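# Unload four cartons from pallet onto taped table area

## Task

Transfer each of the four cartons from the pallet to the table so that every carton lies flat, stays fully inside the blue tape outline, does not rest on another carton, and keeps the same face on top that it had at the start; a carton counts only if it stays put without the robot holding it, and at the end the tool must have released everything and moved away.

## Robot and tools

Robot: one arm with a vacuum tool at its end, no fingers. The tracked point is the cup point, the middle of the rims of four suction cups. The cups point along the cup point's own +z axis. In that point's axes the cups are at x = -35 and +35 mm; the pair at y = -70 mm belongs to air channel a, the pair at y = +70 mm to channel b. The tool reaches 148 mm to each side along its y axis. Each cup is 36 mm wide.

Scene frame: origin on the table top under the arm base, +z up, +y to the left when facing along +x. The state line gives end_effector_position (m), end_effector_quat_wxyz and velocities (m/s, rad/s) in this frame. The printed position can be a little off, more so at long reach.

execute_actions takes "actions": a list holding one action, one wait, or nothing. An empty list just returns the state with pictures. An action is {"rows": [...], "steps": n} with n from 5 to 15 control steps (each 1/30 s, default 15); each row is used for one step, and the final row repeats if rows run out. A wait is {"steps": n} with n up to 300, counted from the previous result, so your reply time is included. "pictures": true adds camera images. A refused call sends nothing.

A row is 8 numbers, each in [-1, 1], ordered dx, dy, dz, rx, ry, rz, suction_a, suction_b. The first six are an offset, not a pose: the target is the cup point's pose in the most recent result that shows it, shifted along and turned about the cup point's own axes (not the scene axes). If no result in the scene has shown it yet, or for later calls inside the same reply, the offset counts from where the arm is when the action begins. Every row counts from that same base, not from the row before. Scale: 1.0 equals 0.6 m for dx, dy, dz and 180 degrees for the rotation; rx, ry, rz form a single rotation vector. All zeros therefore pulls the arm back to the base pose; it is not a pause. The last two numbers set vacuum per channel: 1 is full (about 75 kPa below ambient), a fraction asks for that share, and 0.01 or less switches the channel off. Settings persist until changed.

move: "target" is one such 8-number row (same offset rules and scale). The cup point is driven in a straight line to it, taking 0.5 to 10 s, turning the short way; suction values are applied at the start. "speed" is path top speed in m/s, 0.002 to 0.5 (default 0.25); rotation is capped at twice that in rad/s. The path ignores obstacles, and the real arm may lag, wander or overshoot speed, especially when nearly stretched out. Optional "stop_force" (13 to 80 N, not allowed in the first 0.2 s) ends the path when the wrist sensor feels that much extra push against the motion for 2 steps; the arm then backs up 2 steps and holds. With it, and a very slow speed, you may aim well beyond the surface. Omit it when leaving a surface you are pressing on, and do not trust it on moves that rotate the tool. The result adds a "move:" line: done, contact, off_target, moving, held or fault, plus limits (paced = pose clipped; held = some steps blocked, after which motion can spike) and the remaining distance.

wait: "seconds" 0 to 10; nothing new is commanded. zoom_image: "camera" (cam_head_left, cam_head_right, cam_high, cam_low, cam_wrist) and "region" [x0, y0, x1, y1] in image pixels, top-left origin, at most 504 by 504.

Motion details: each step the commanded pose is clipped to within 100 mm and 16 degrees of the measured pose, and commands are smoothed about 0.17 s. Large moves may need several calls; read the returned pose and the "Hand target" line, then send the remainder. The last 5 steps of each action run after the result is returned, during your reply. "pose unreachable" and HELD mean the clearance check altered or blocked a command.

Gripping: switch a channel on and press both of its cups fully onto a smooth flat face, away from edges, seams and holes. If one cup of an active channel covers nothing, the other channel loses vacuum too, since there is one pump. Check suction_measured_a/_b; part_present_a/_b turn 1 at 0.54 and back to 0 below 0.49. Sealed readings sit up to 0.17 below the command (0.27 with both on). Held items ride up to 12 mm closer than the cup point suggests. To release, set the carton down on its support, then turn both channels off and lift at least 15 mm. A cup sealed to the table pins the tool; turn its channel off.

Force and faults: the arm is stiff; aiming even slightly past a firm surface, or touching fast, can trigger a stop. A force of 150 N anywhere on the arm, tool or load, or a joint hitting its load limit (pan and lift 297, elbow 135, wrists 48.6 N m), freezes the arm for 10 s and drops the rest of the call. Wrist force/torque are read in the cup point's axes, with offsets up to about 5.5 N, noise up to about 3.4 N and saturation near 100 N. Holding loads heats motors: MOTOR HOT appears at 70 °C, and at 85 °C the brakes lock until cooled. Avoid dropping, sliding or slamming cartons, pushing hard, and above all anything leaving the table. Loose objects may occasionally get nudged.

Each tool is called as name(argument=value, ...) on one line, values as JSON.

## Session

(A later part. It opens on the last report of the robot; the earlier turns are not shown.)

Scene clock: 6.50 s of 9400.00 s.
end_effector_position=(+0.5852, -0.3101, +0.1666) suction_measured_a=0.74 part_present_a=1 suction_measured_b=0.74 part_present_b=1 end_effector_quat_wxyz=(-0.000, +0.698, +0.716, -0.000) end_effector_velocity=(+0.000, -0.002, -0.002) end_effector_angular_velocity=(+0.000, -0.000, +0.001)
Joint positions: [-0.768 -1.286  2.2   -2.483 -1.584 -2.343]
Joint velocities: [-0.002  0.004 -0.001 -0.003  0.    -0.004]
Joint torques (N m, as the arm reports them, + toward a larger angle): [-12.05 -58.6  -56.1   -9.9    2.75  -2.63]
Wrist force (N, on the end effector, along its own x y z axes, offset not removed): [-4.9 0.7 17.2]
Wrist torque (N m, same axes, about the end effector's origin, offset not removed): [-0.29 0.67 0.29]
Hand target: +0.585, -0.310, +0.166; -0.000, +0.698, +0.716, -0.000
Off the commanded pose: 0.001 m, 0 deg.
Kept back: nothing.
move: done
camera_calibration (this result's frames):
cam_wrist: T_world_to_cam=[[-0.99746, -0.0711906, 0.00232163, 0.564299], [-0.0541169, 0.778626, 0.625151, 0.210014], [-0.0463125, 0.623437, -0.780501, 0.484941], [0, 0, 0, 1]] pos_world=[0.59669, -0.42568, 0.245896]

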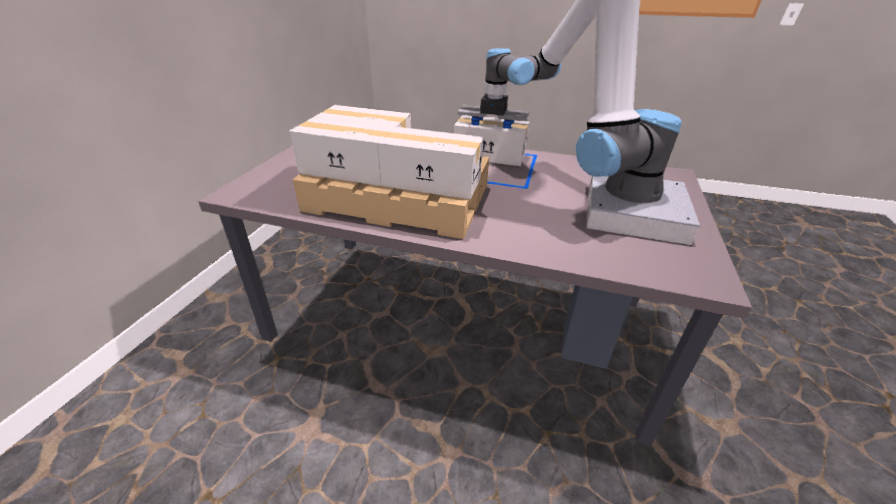

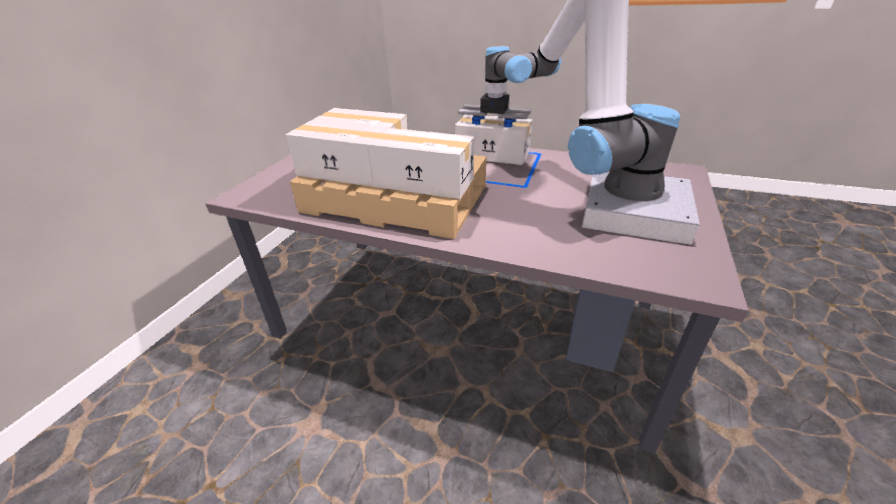

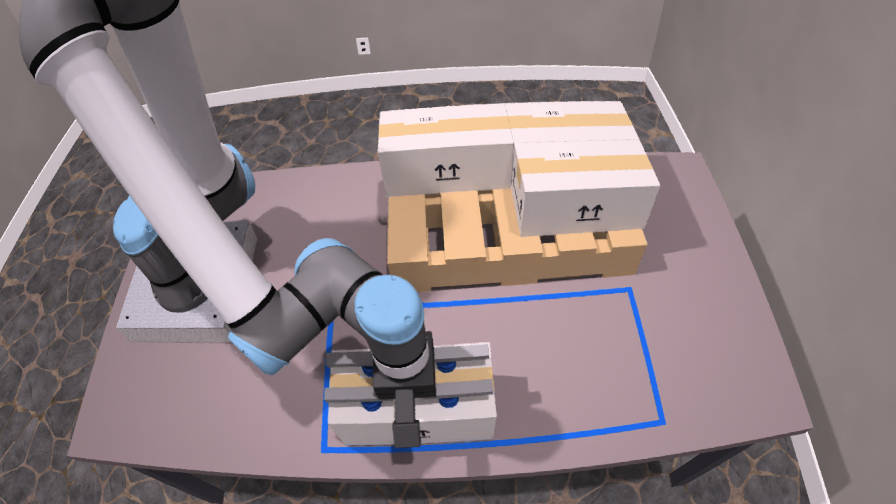

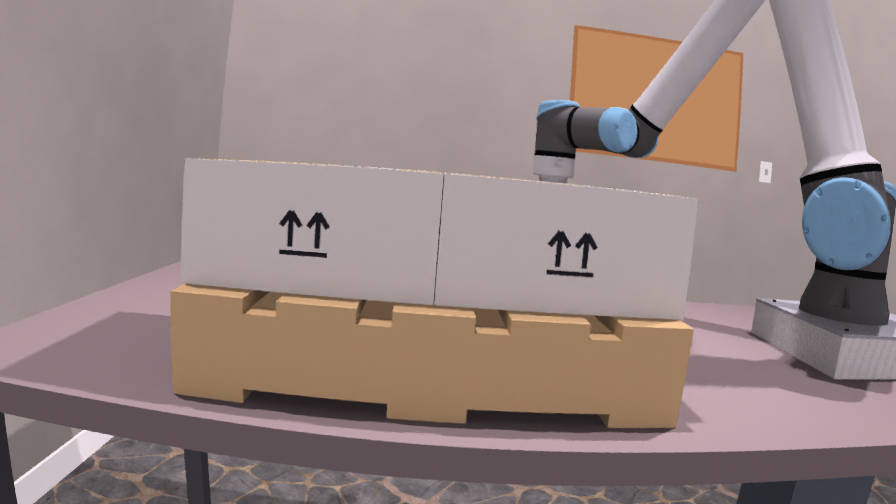

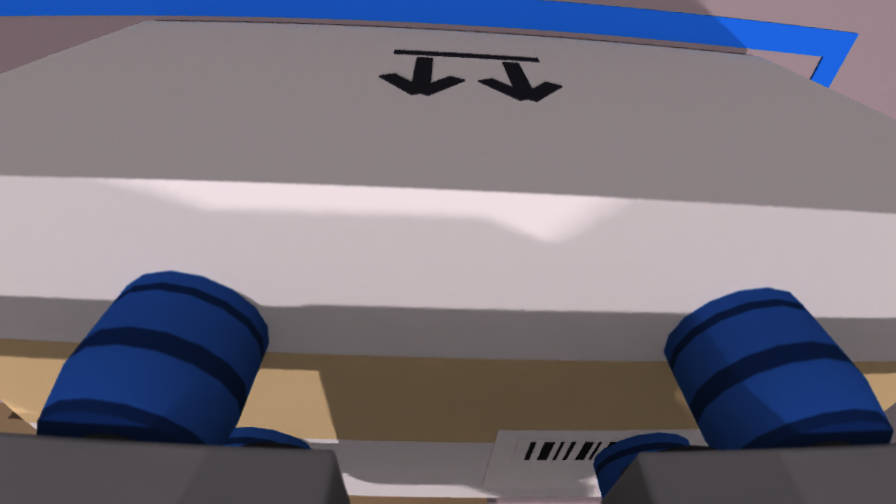

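execute_actions(actions=[])

move(target=[0.012,0,0.005,0,0,0,1,1], speed=0.05)

move(target=[0,0,0.02,0,0,0,1,1], speed=0.008, stop_force=14)

Scene clock: 9.33 s of 9400.00 s.
end_effector_position=(+0.5852, -0.3104, +0.1663) suction_measured_a=0.74 part_present_a=1 suction_measured_b=0.74 part_present_b=1 end_effector_quat_wxyz=(-0.000, +0.698, +0.716, -0.000) end_effector_velocity=(+0.001, +0.000, +0.000) end_effector_angular_velocity=(-0.001, -0.001, +0.001)
Joint positions: [-0.768 -1.285  2.2   -2.483 -1.584 -2.343]
Joint velocities: [ 0.001 -0.    -0.001 -0.     0.    -0.   ]
Joint torques (N m, as the arm reports them, + toward a larger angle): [-14.7  -57.37 -57.04  -9.6    2.4   -2.22]
Wrist force (N, on the end effector, along its own x y z axes, offset not removed): [-0.8 0.3 17.2]
Wrist torque (N m, same axes, about the end effector's origin, offset not removed): [-0.58 0.05 0.34]
Hand target: +0.585, -0.310, +0.166; -0.000, +0.698, +0.716, -0.000
Off the commanded pose: 0.000 m, 0 deg.
Kept back: nothing.
Steps of this call (steps 1 to 85: nothing new was sent). Readings (end_effector_position | what the end effector reports):
1: (+0.5852, -0.3102, +0.1665) | suction_measured_a=0.74 part_present_a=1 suction_measured_b=0.74 part_present_b=1
2: (+0.5852, -0.3102, +0.1665) | suction_measured_a=0.74 part_present_a=1 suction_measured_b=0.74 part_present_b=1
4: (+0.5852, -0.3103, +0.1664) | suction_measured_a=0.74 part_present_a=1 suction_measured_b=0.74 part_present_b=1
8: (+0.5852, -0.3104, +0.1664) | suction_measured_a=0.74 part_present_a=1 suction_measured_b=0.74 part_present_b=1
85: the state above
camera_calibration (this result's frames):
cam_wrist: T_world_to_cam=[[-0.997459, -0.0712055, 0.00226575, 0.564295], [-0.0541636, 0.778625, 0.625147, 0.210407], [-0.0462781, 0.623436, -0.780503, 0.484934], [0, 0, 0, 1]] pos_world=[0.596699, -0.425973, 0.245679]

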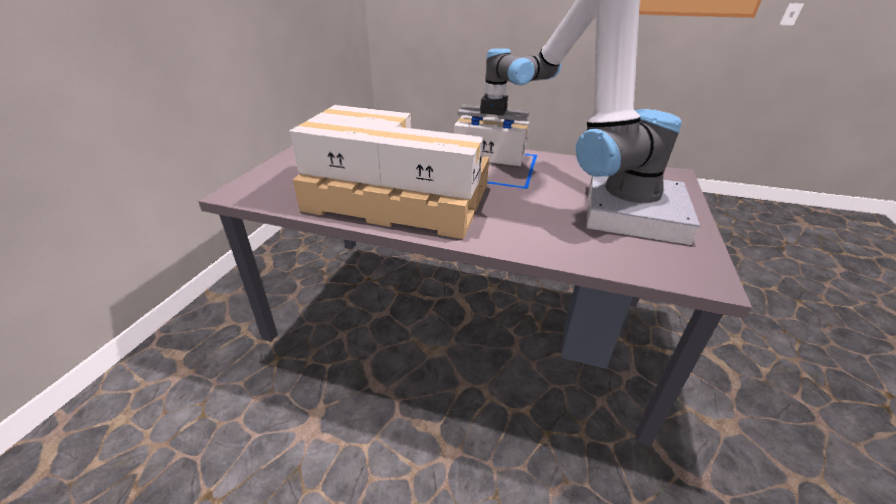

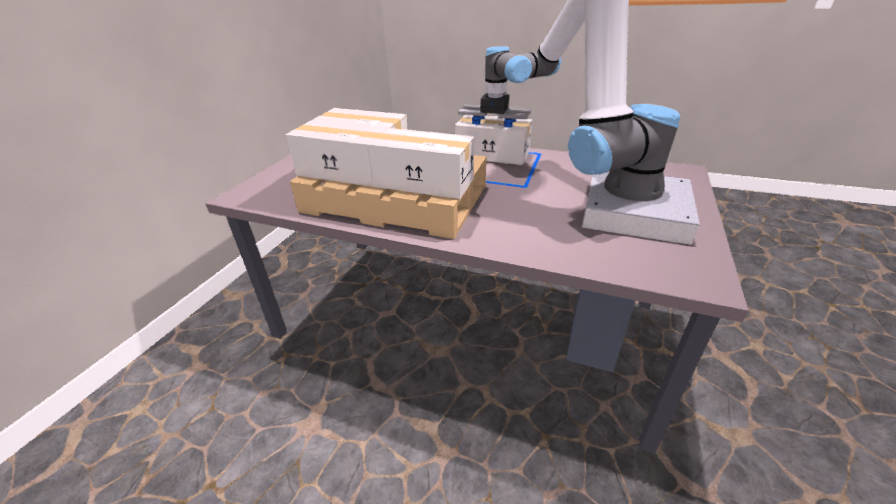

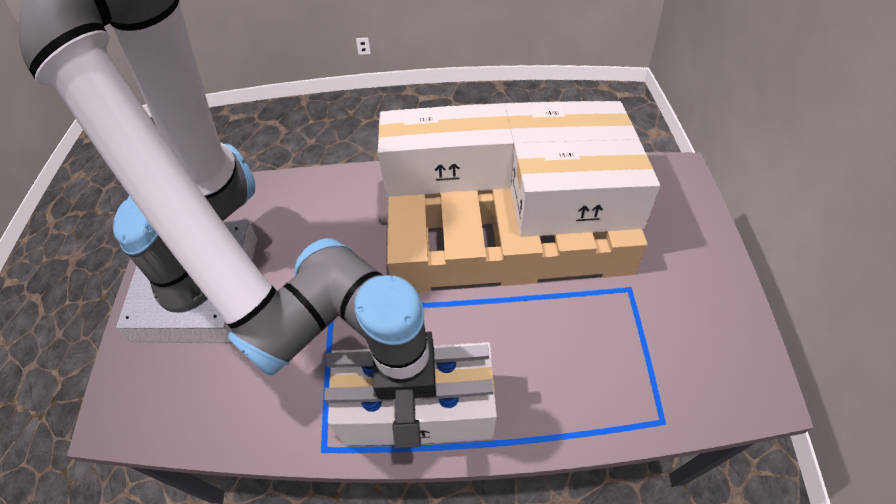

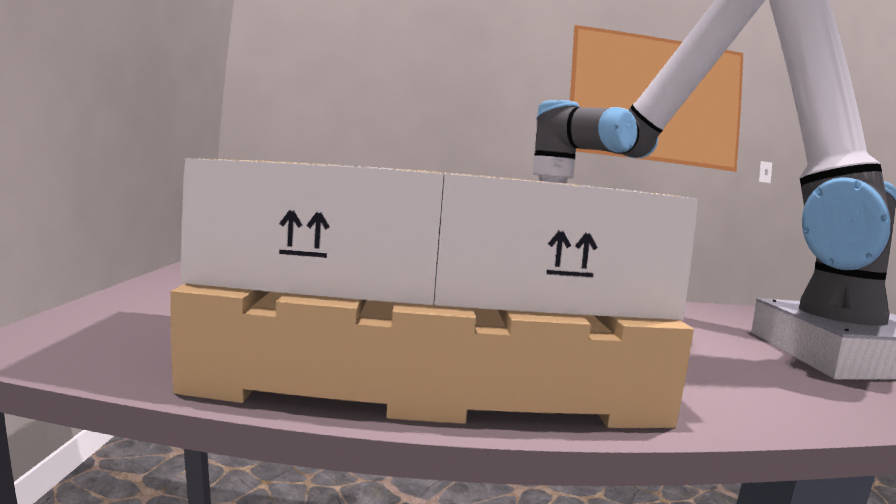

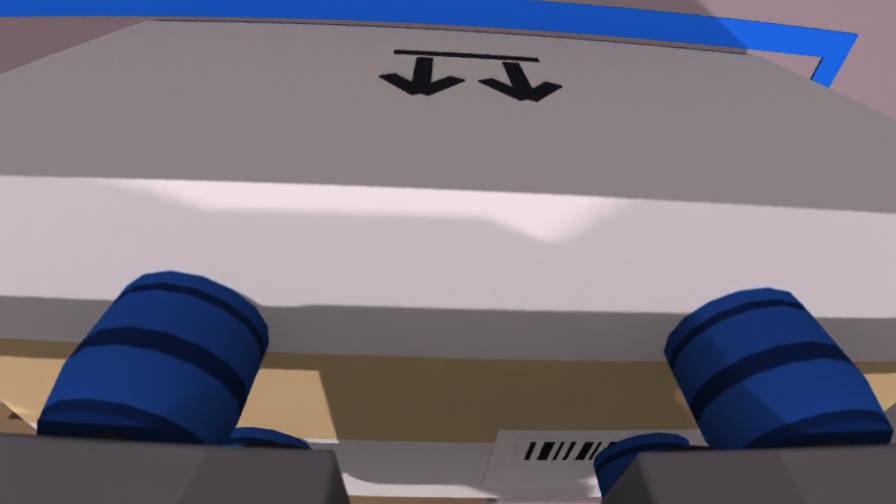

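Scene clock: 10.07 s of 9400.00 s.
end_effector_position=(+0.5851, -0.3036, +0.1635) suction_measured_a=0.74 part_present_a=1 suction_measured_b=0.74 part_present_b=1 end_effector_quat_wxyz=(-0.000, +0.698, +0.716, -0.000) end_effector_velocity=(-0.001, +0.004, -0.002) end_effector_angular_velocity=(+0.001, +0.001, -0.000)
Joint positions: [-0.761 -1.285  2.208 -2.491 -1.584 -2.336]
Joint velocities: [ 0.003  0.     0.005 -0.004 -0.     0.003]
Joint torques (N m, as the arm reports them, + toward a larger angle): [ 17.89 -57.48 -40.11  -9.45   2.34   1.45]
Wrist force (N, on the end effector, along its own x y z axes, offset not removed): [0.5 4.3 14.5]
Wrist torque (N m, same axes, about the end effector's origin, offset not removed): [0.14 -0.10 0.24]
Hand target: +0.585, -0.303, +0.163; -0.000, +0.698, +0.716, -0.000
Off the commanded pose: 0.000 m, 0 deg.
Kept back: nothing.
move: done
camera_calibration (this result's frames):
cam_wrist: T_world_to_cam=[[-0.997459, -0.0712068, 0.00227623, 0.564615], [-0.054158, 0.778624, 0.62515, 0.206865], [-0.0462873, 0.623438, -0.780502, 0.478454], [0, 0, 0, 1]] pos_world=[0.59653, -0.419152, 0.242827]

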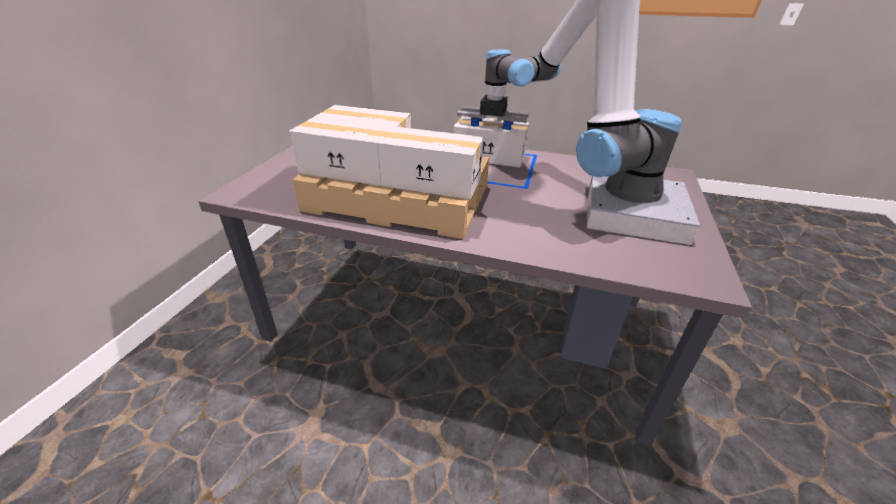

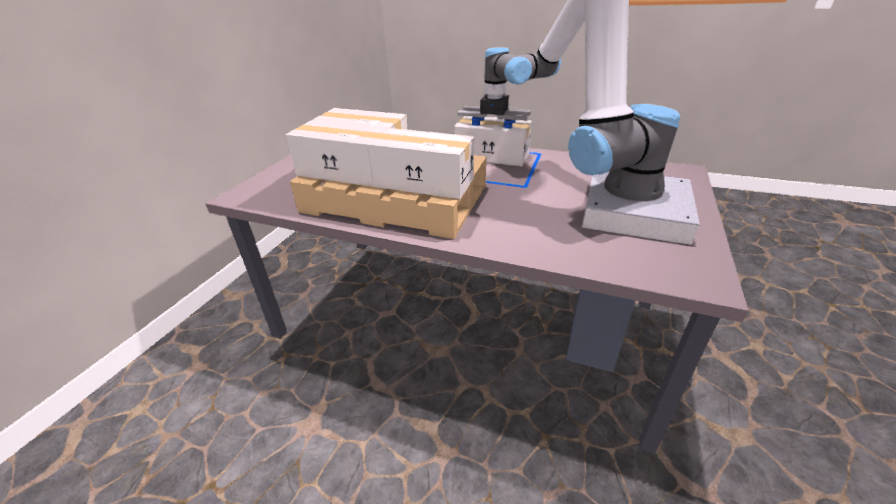

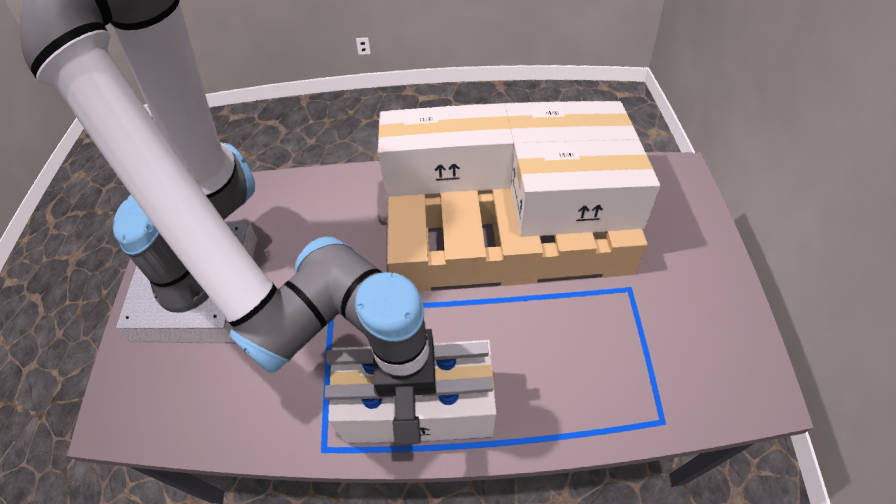

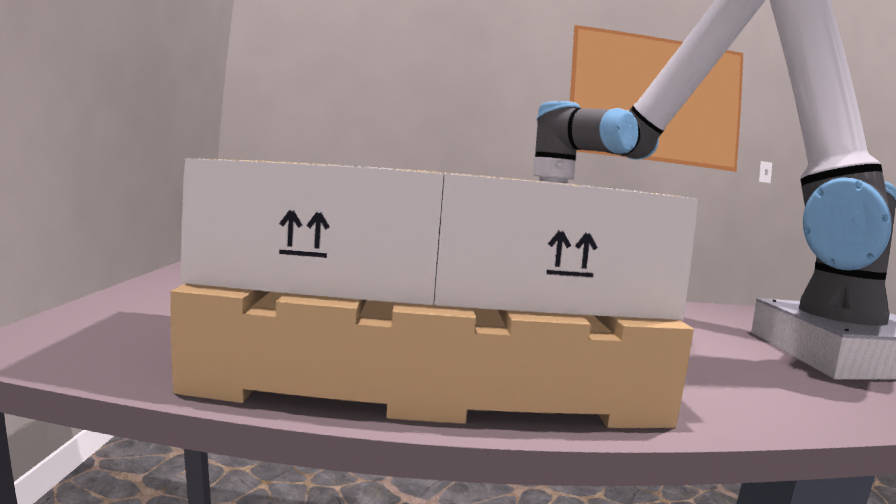

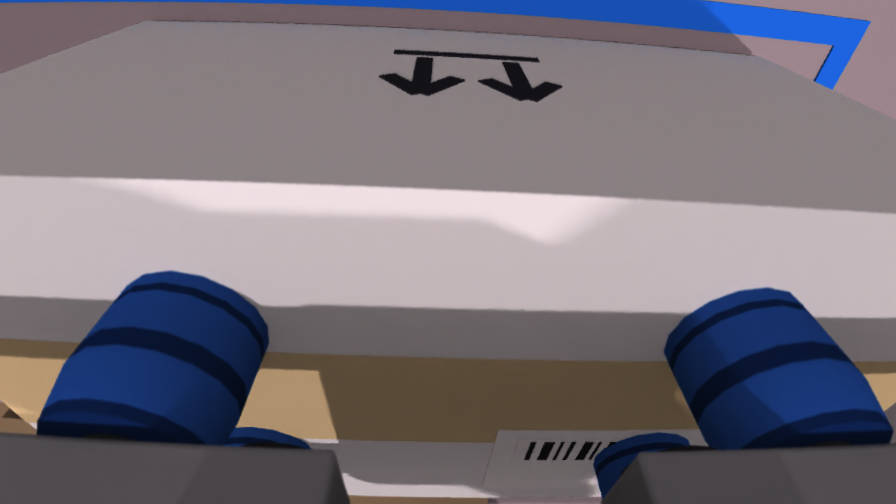

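Scene clock: 11.10 s of 9400.00 s.
end_effector_position=(+0.5852, -0.3037, +0.1586) suction_measured_a=0.74 part_present_a=1 suction_measured_b=0.74 part_present_b=1 end_effector_quat_wxyz=(-0.000, +0.698, +0.716, -0.000) end_effector_velocity=(-0.000, +0.001, +0.001) end_effector_angular_velocity=(+0.003, +0.002, +0.000)
Joint positions: [-0.761 -1.277  2.21  -2.502 -1.584 -2.336]
Joint velocities: [ 0.    -0.002 -0.001  0.007  0.001  0.   ]
Joint torques (N m, as the arm reports them, + toward a larger angle): [-15.09 -62.07 -23.5    1.7    1.18  -2.13]
Wrist force (N, on the end effector, along its own x y z axes, offset not removed): [-7.6 9.0 -27.6]
Wrist torque (N m, same axes, about the end effector's origin, offset not removed): [0.60 1.28 0.34]
Hand target: +0.585, -0.304, +0.159; -0.000, +0.698, +0.716, -0.000
Off the commanded pose: 0.007 m, 0 deg.
Kept back: nothing.
move: contact
camera_calibration (this result's frames):
cam_wrist: T_world_to_cam=[[-0.997459, -0.0712147, 0.00190103, 0.564833], [-0.0544144, 0.778828, 0.624872, 0.210309], [-0.0459807, 0.623181, -0.780725, 0.474484], [0, 0, 0, 1]] pos_world=[0.596659, -0.41926, 0.237952]

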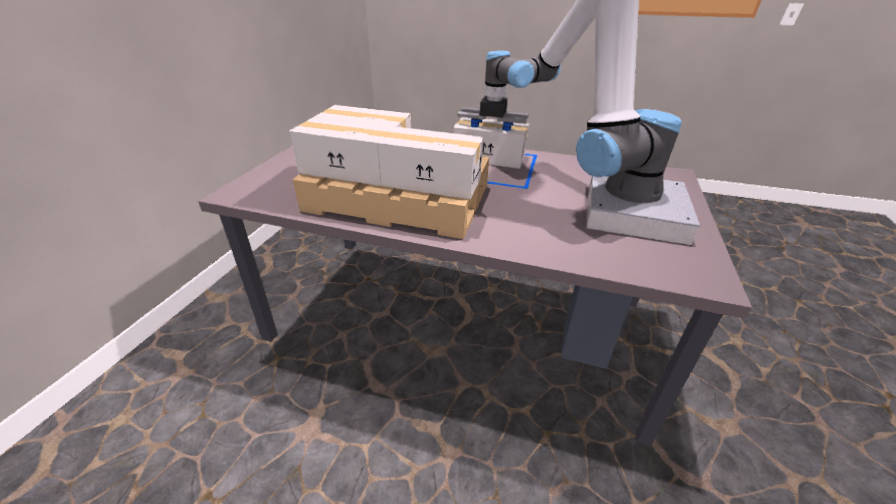

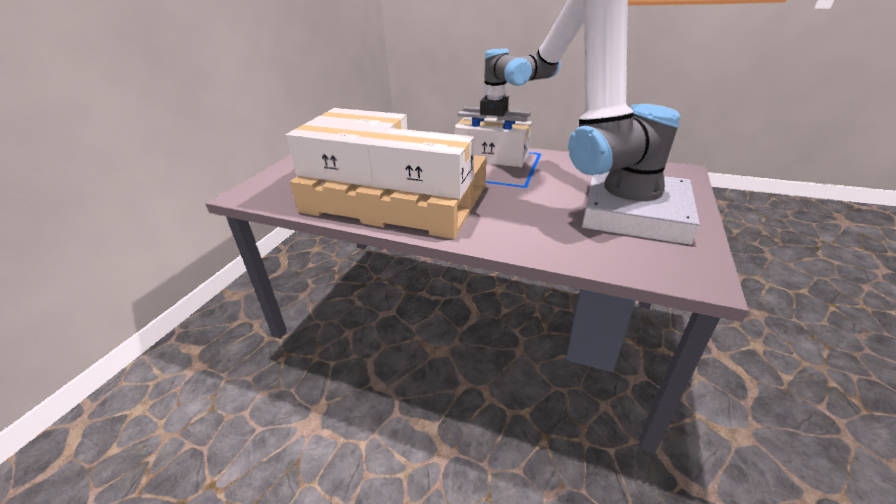

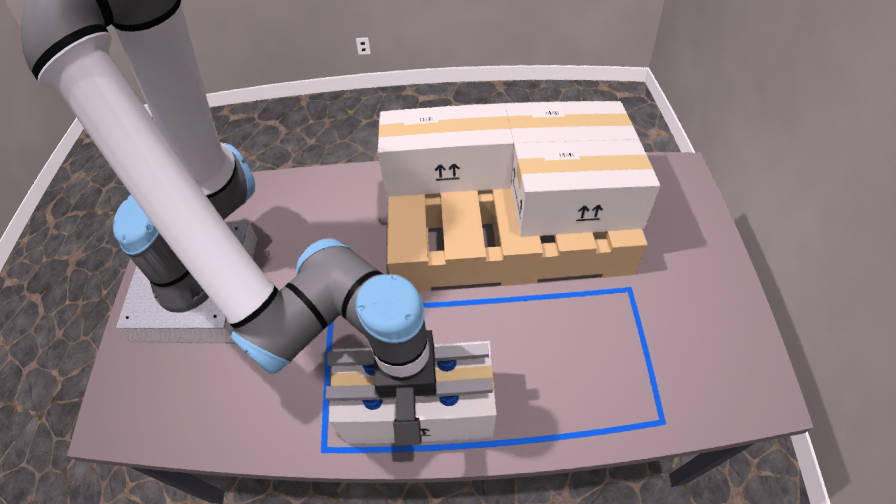

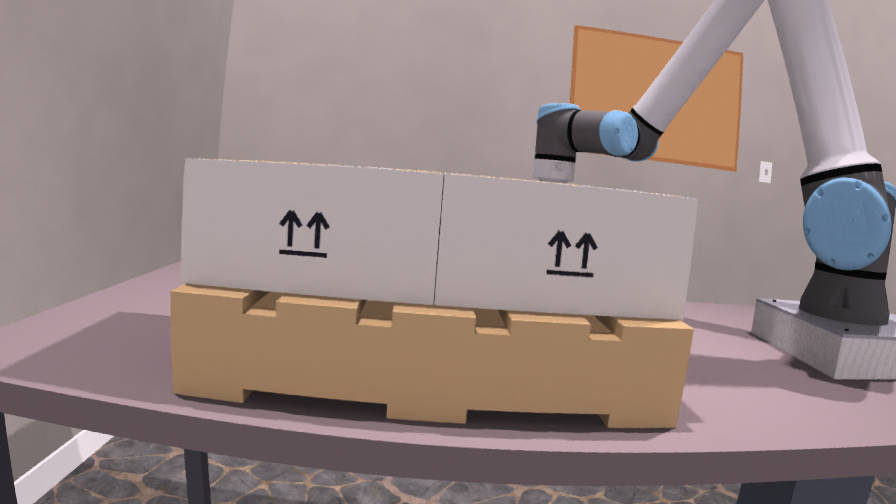

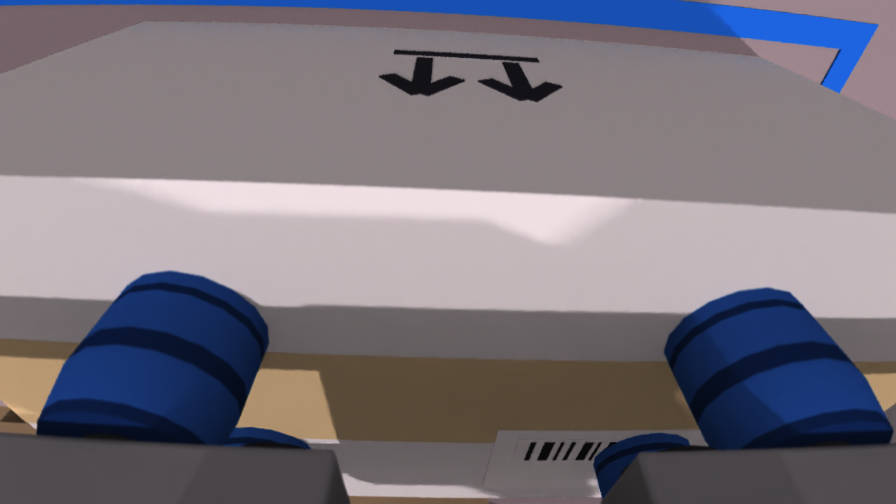

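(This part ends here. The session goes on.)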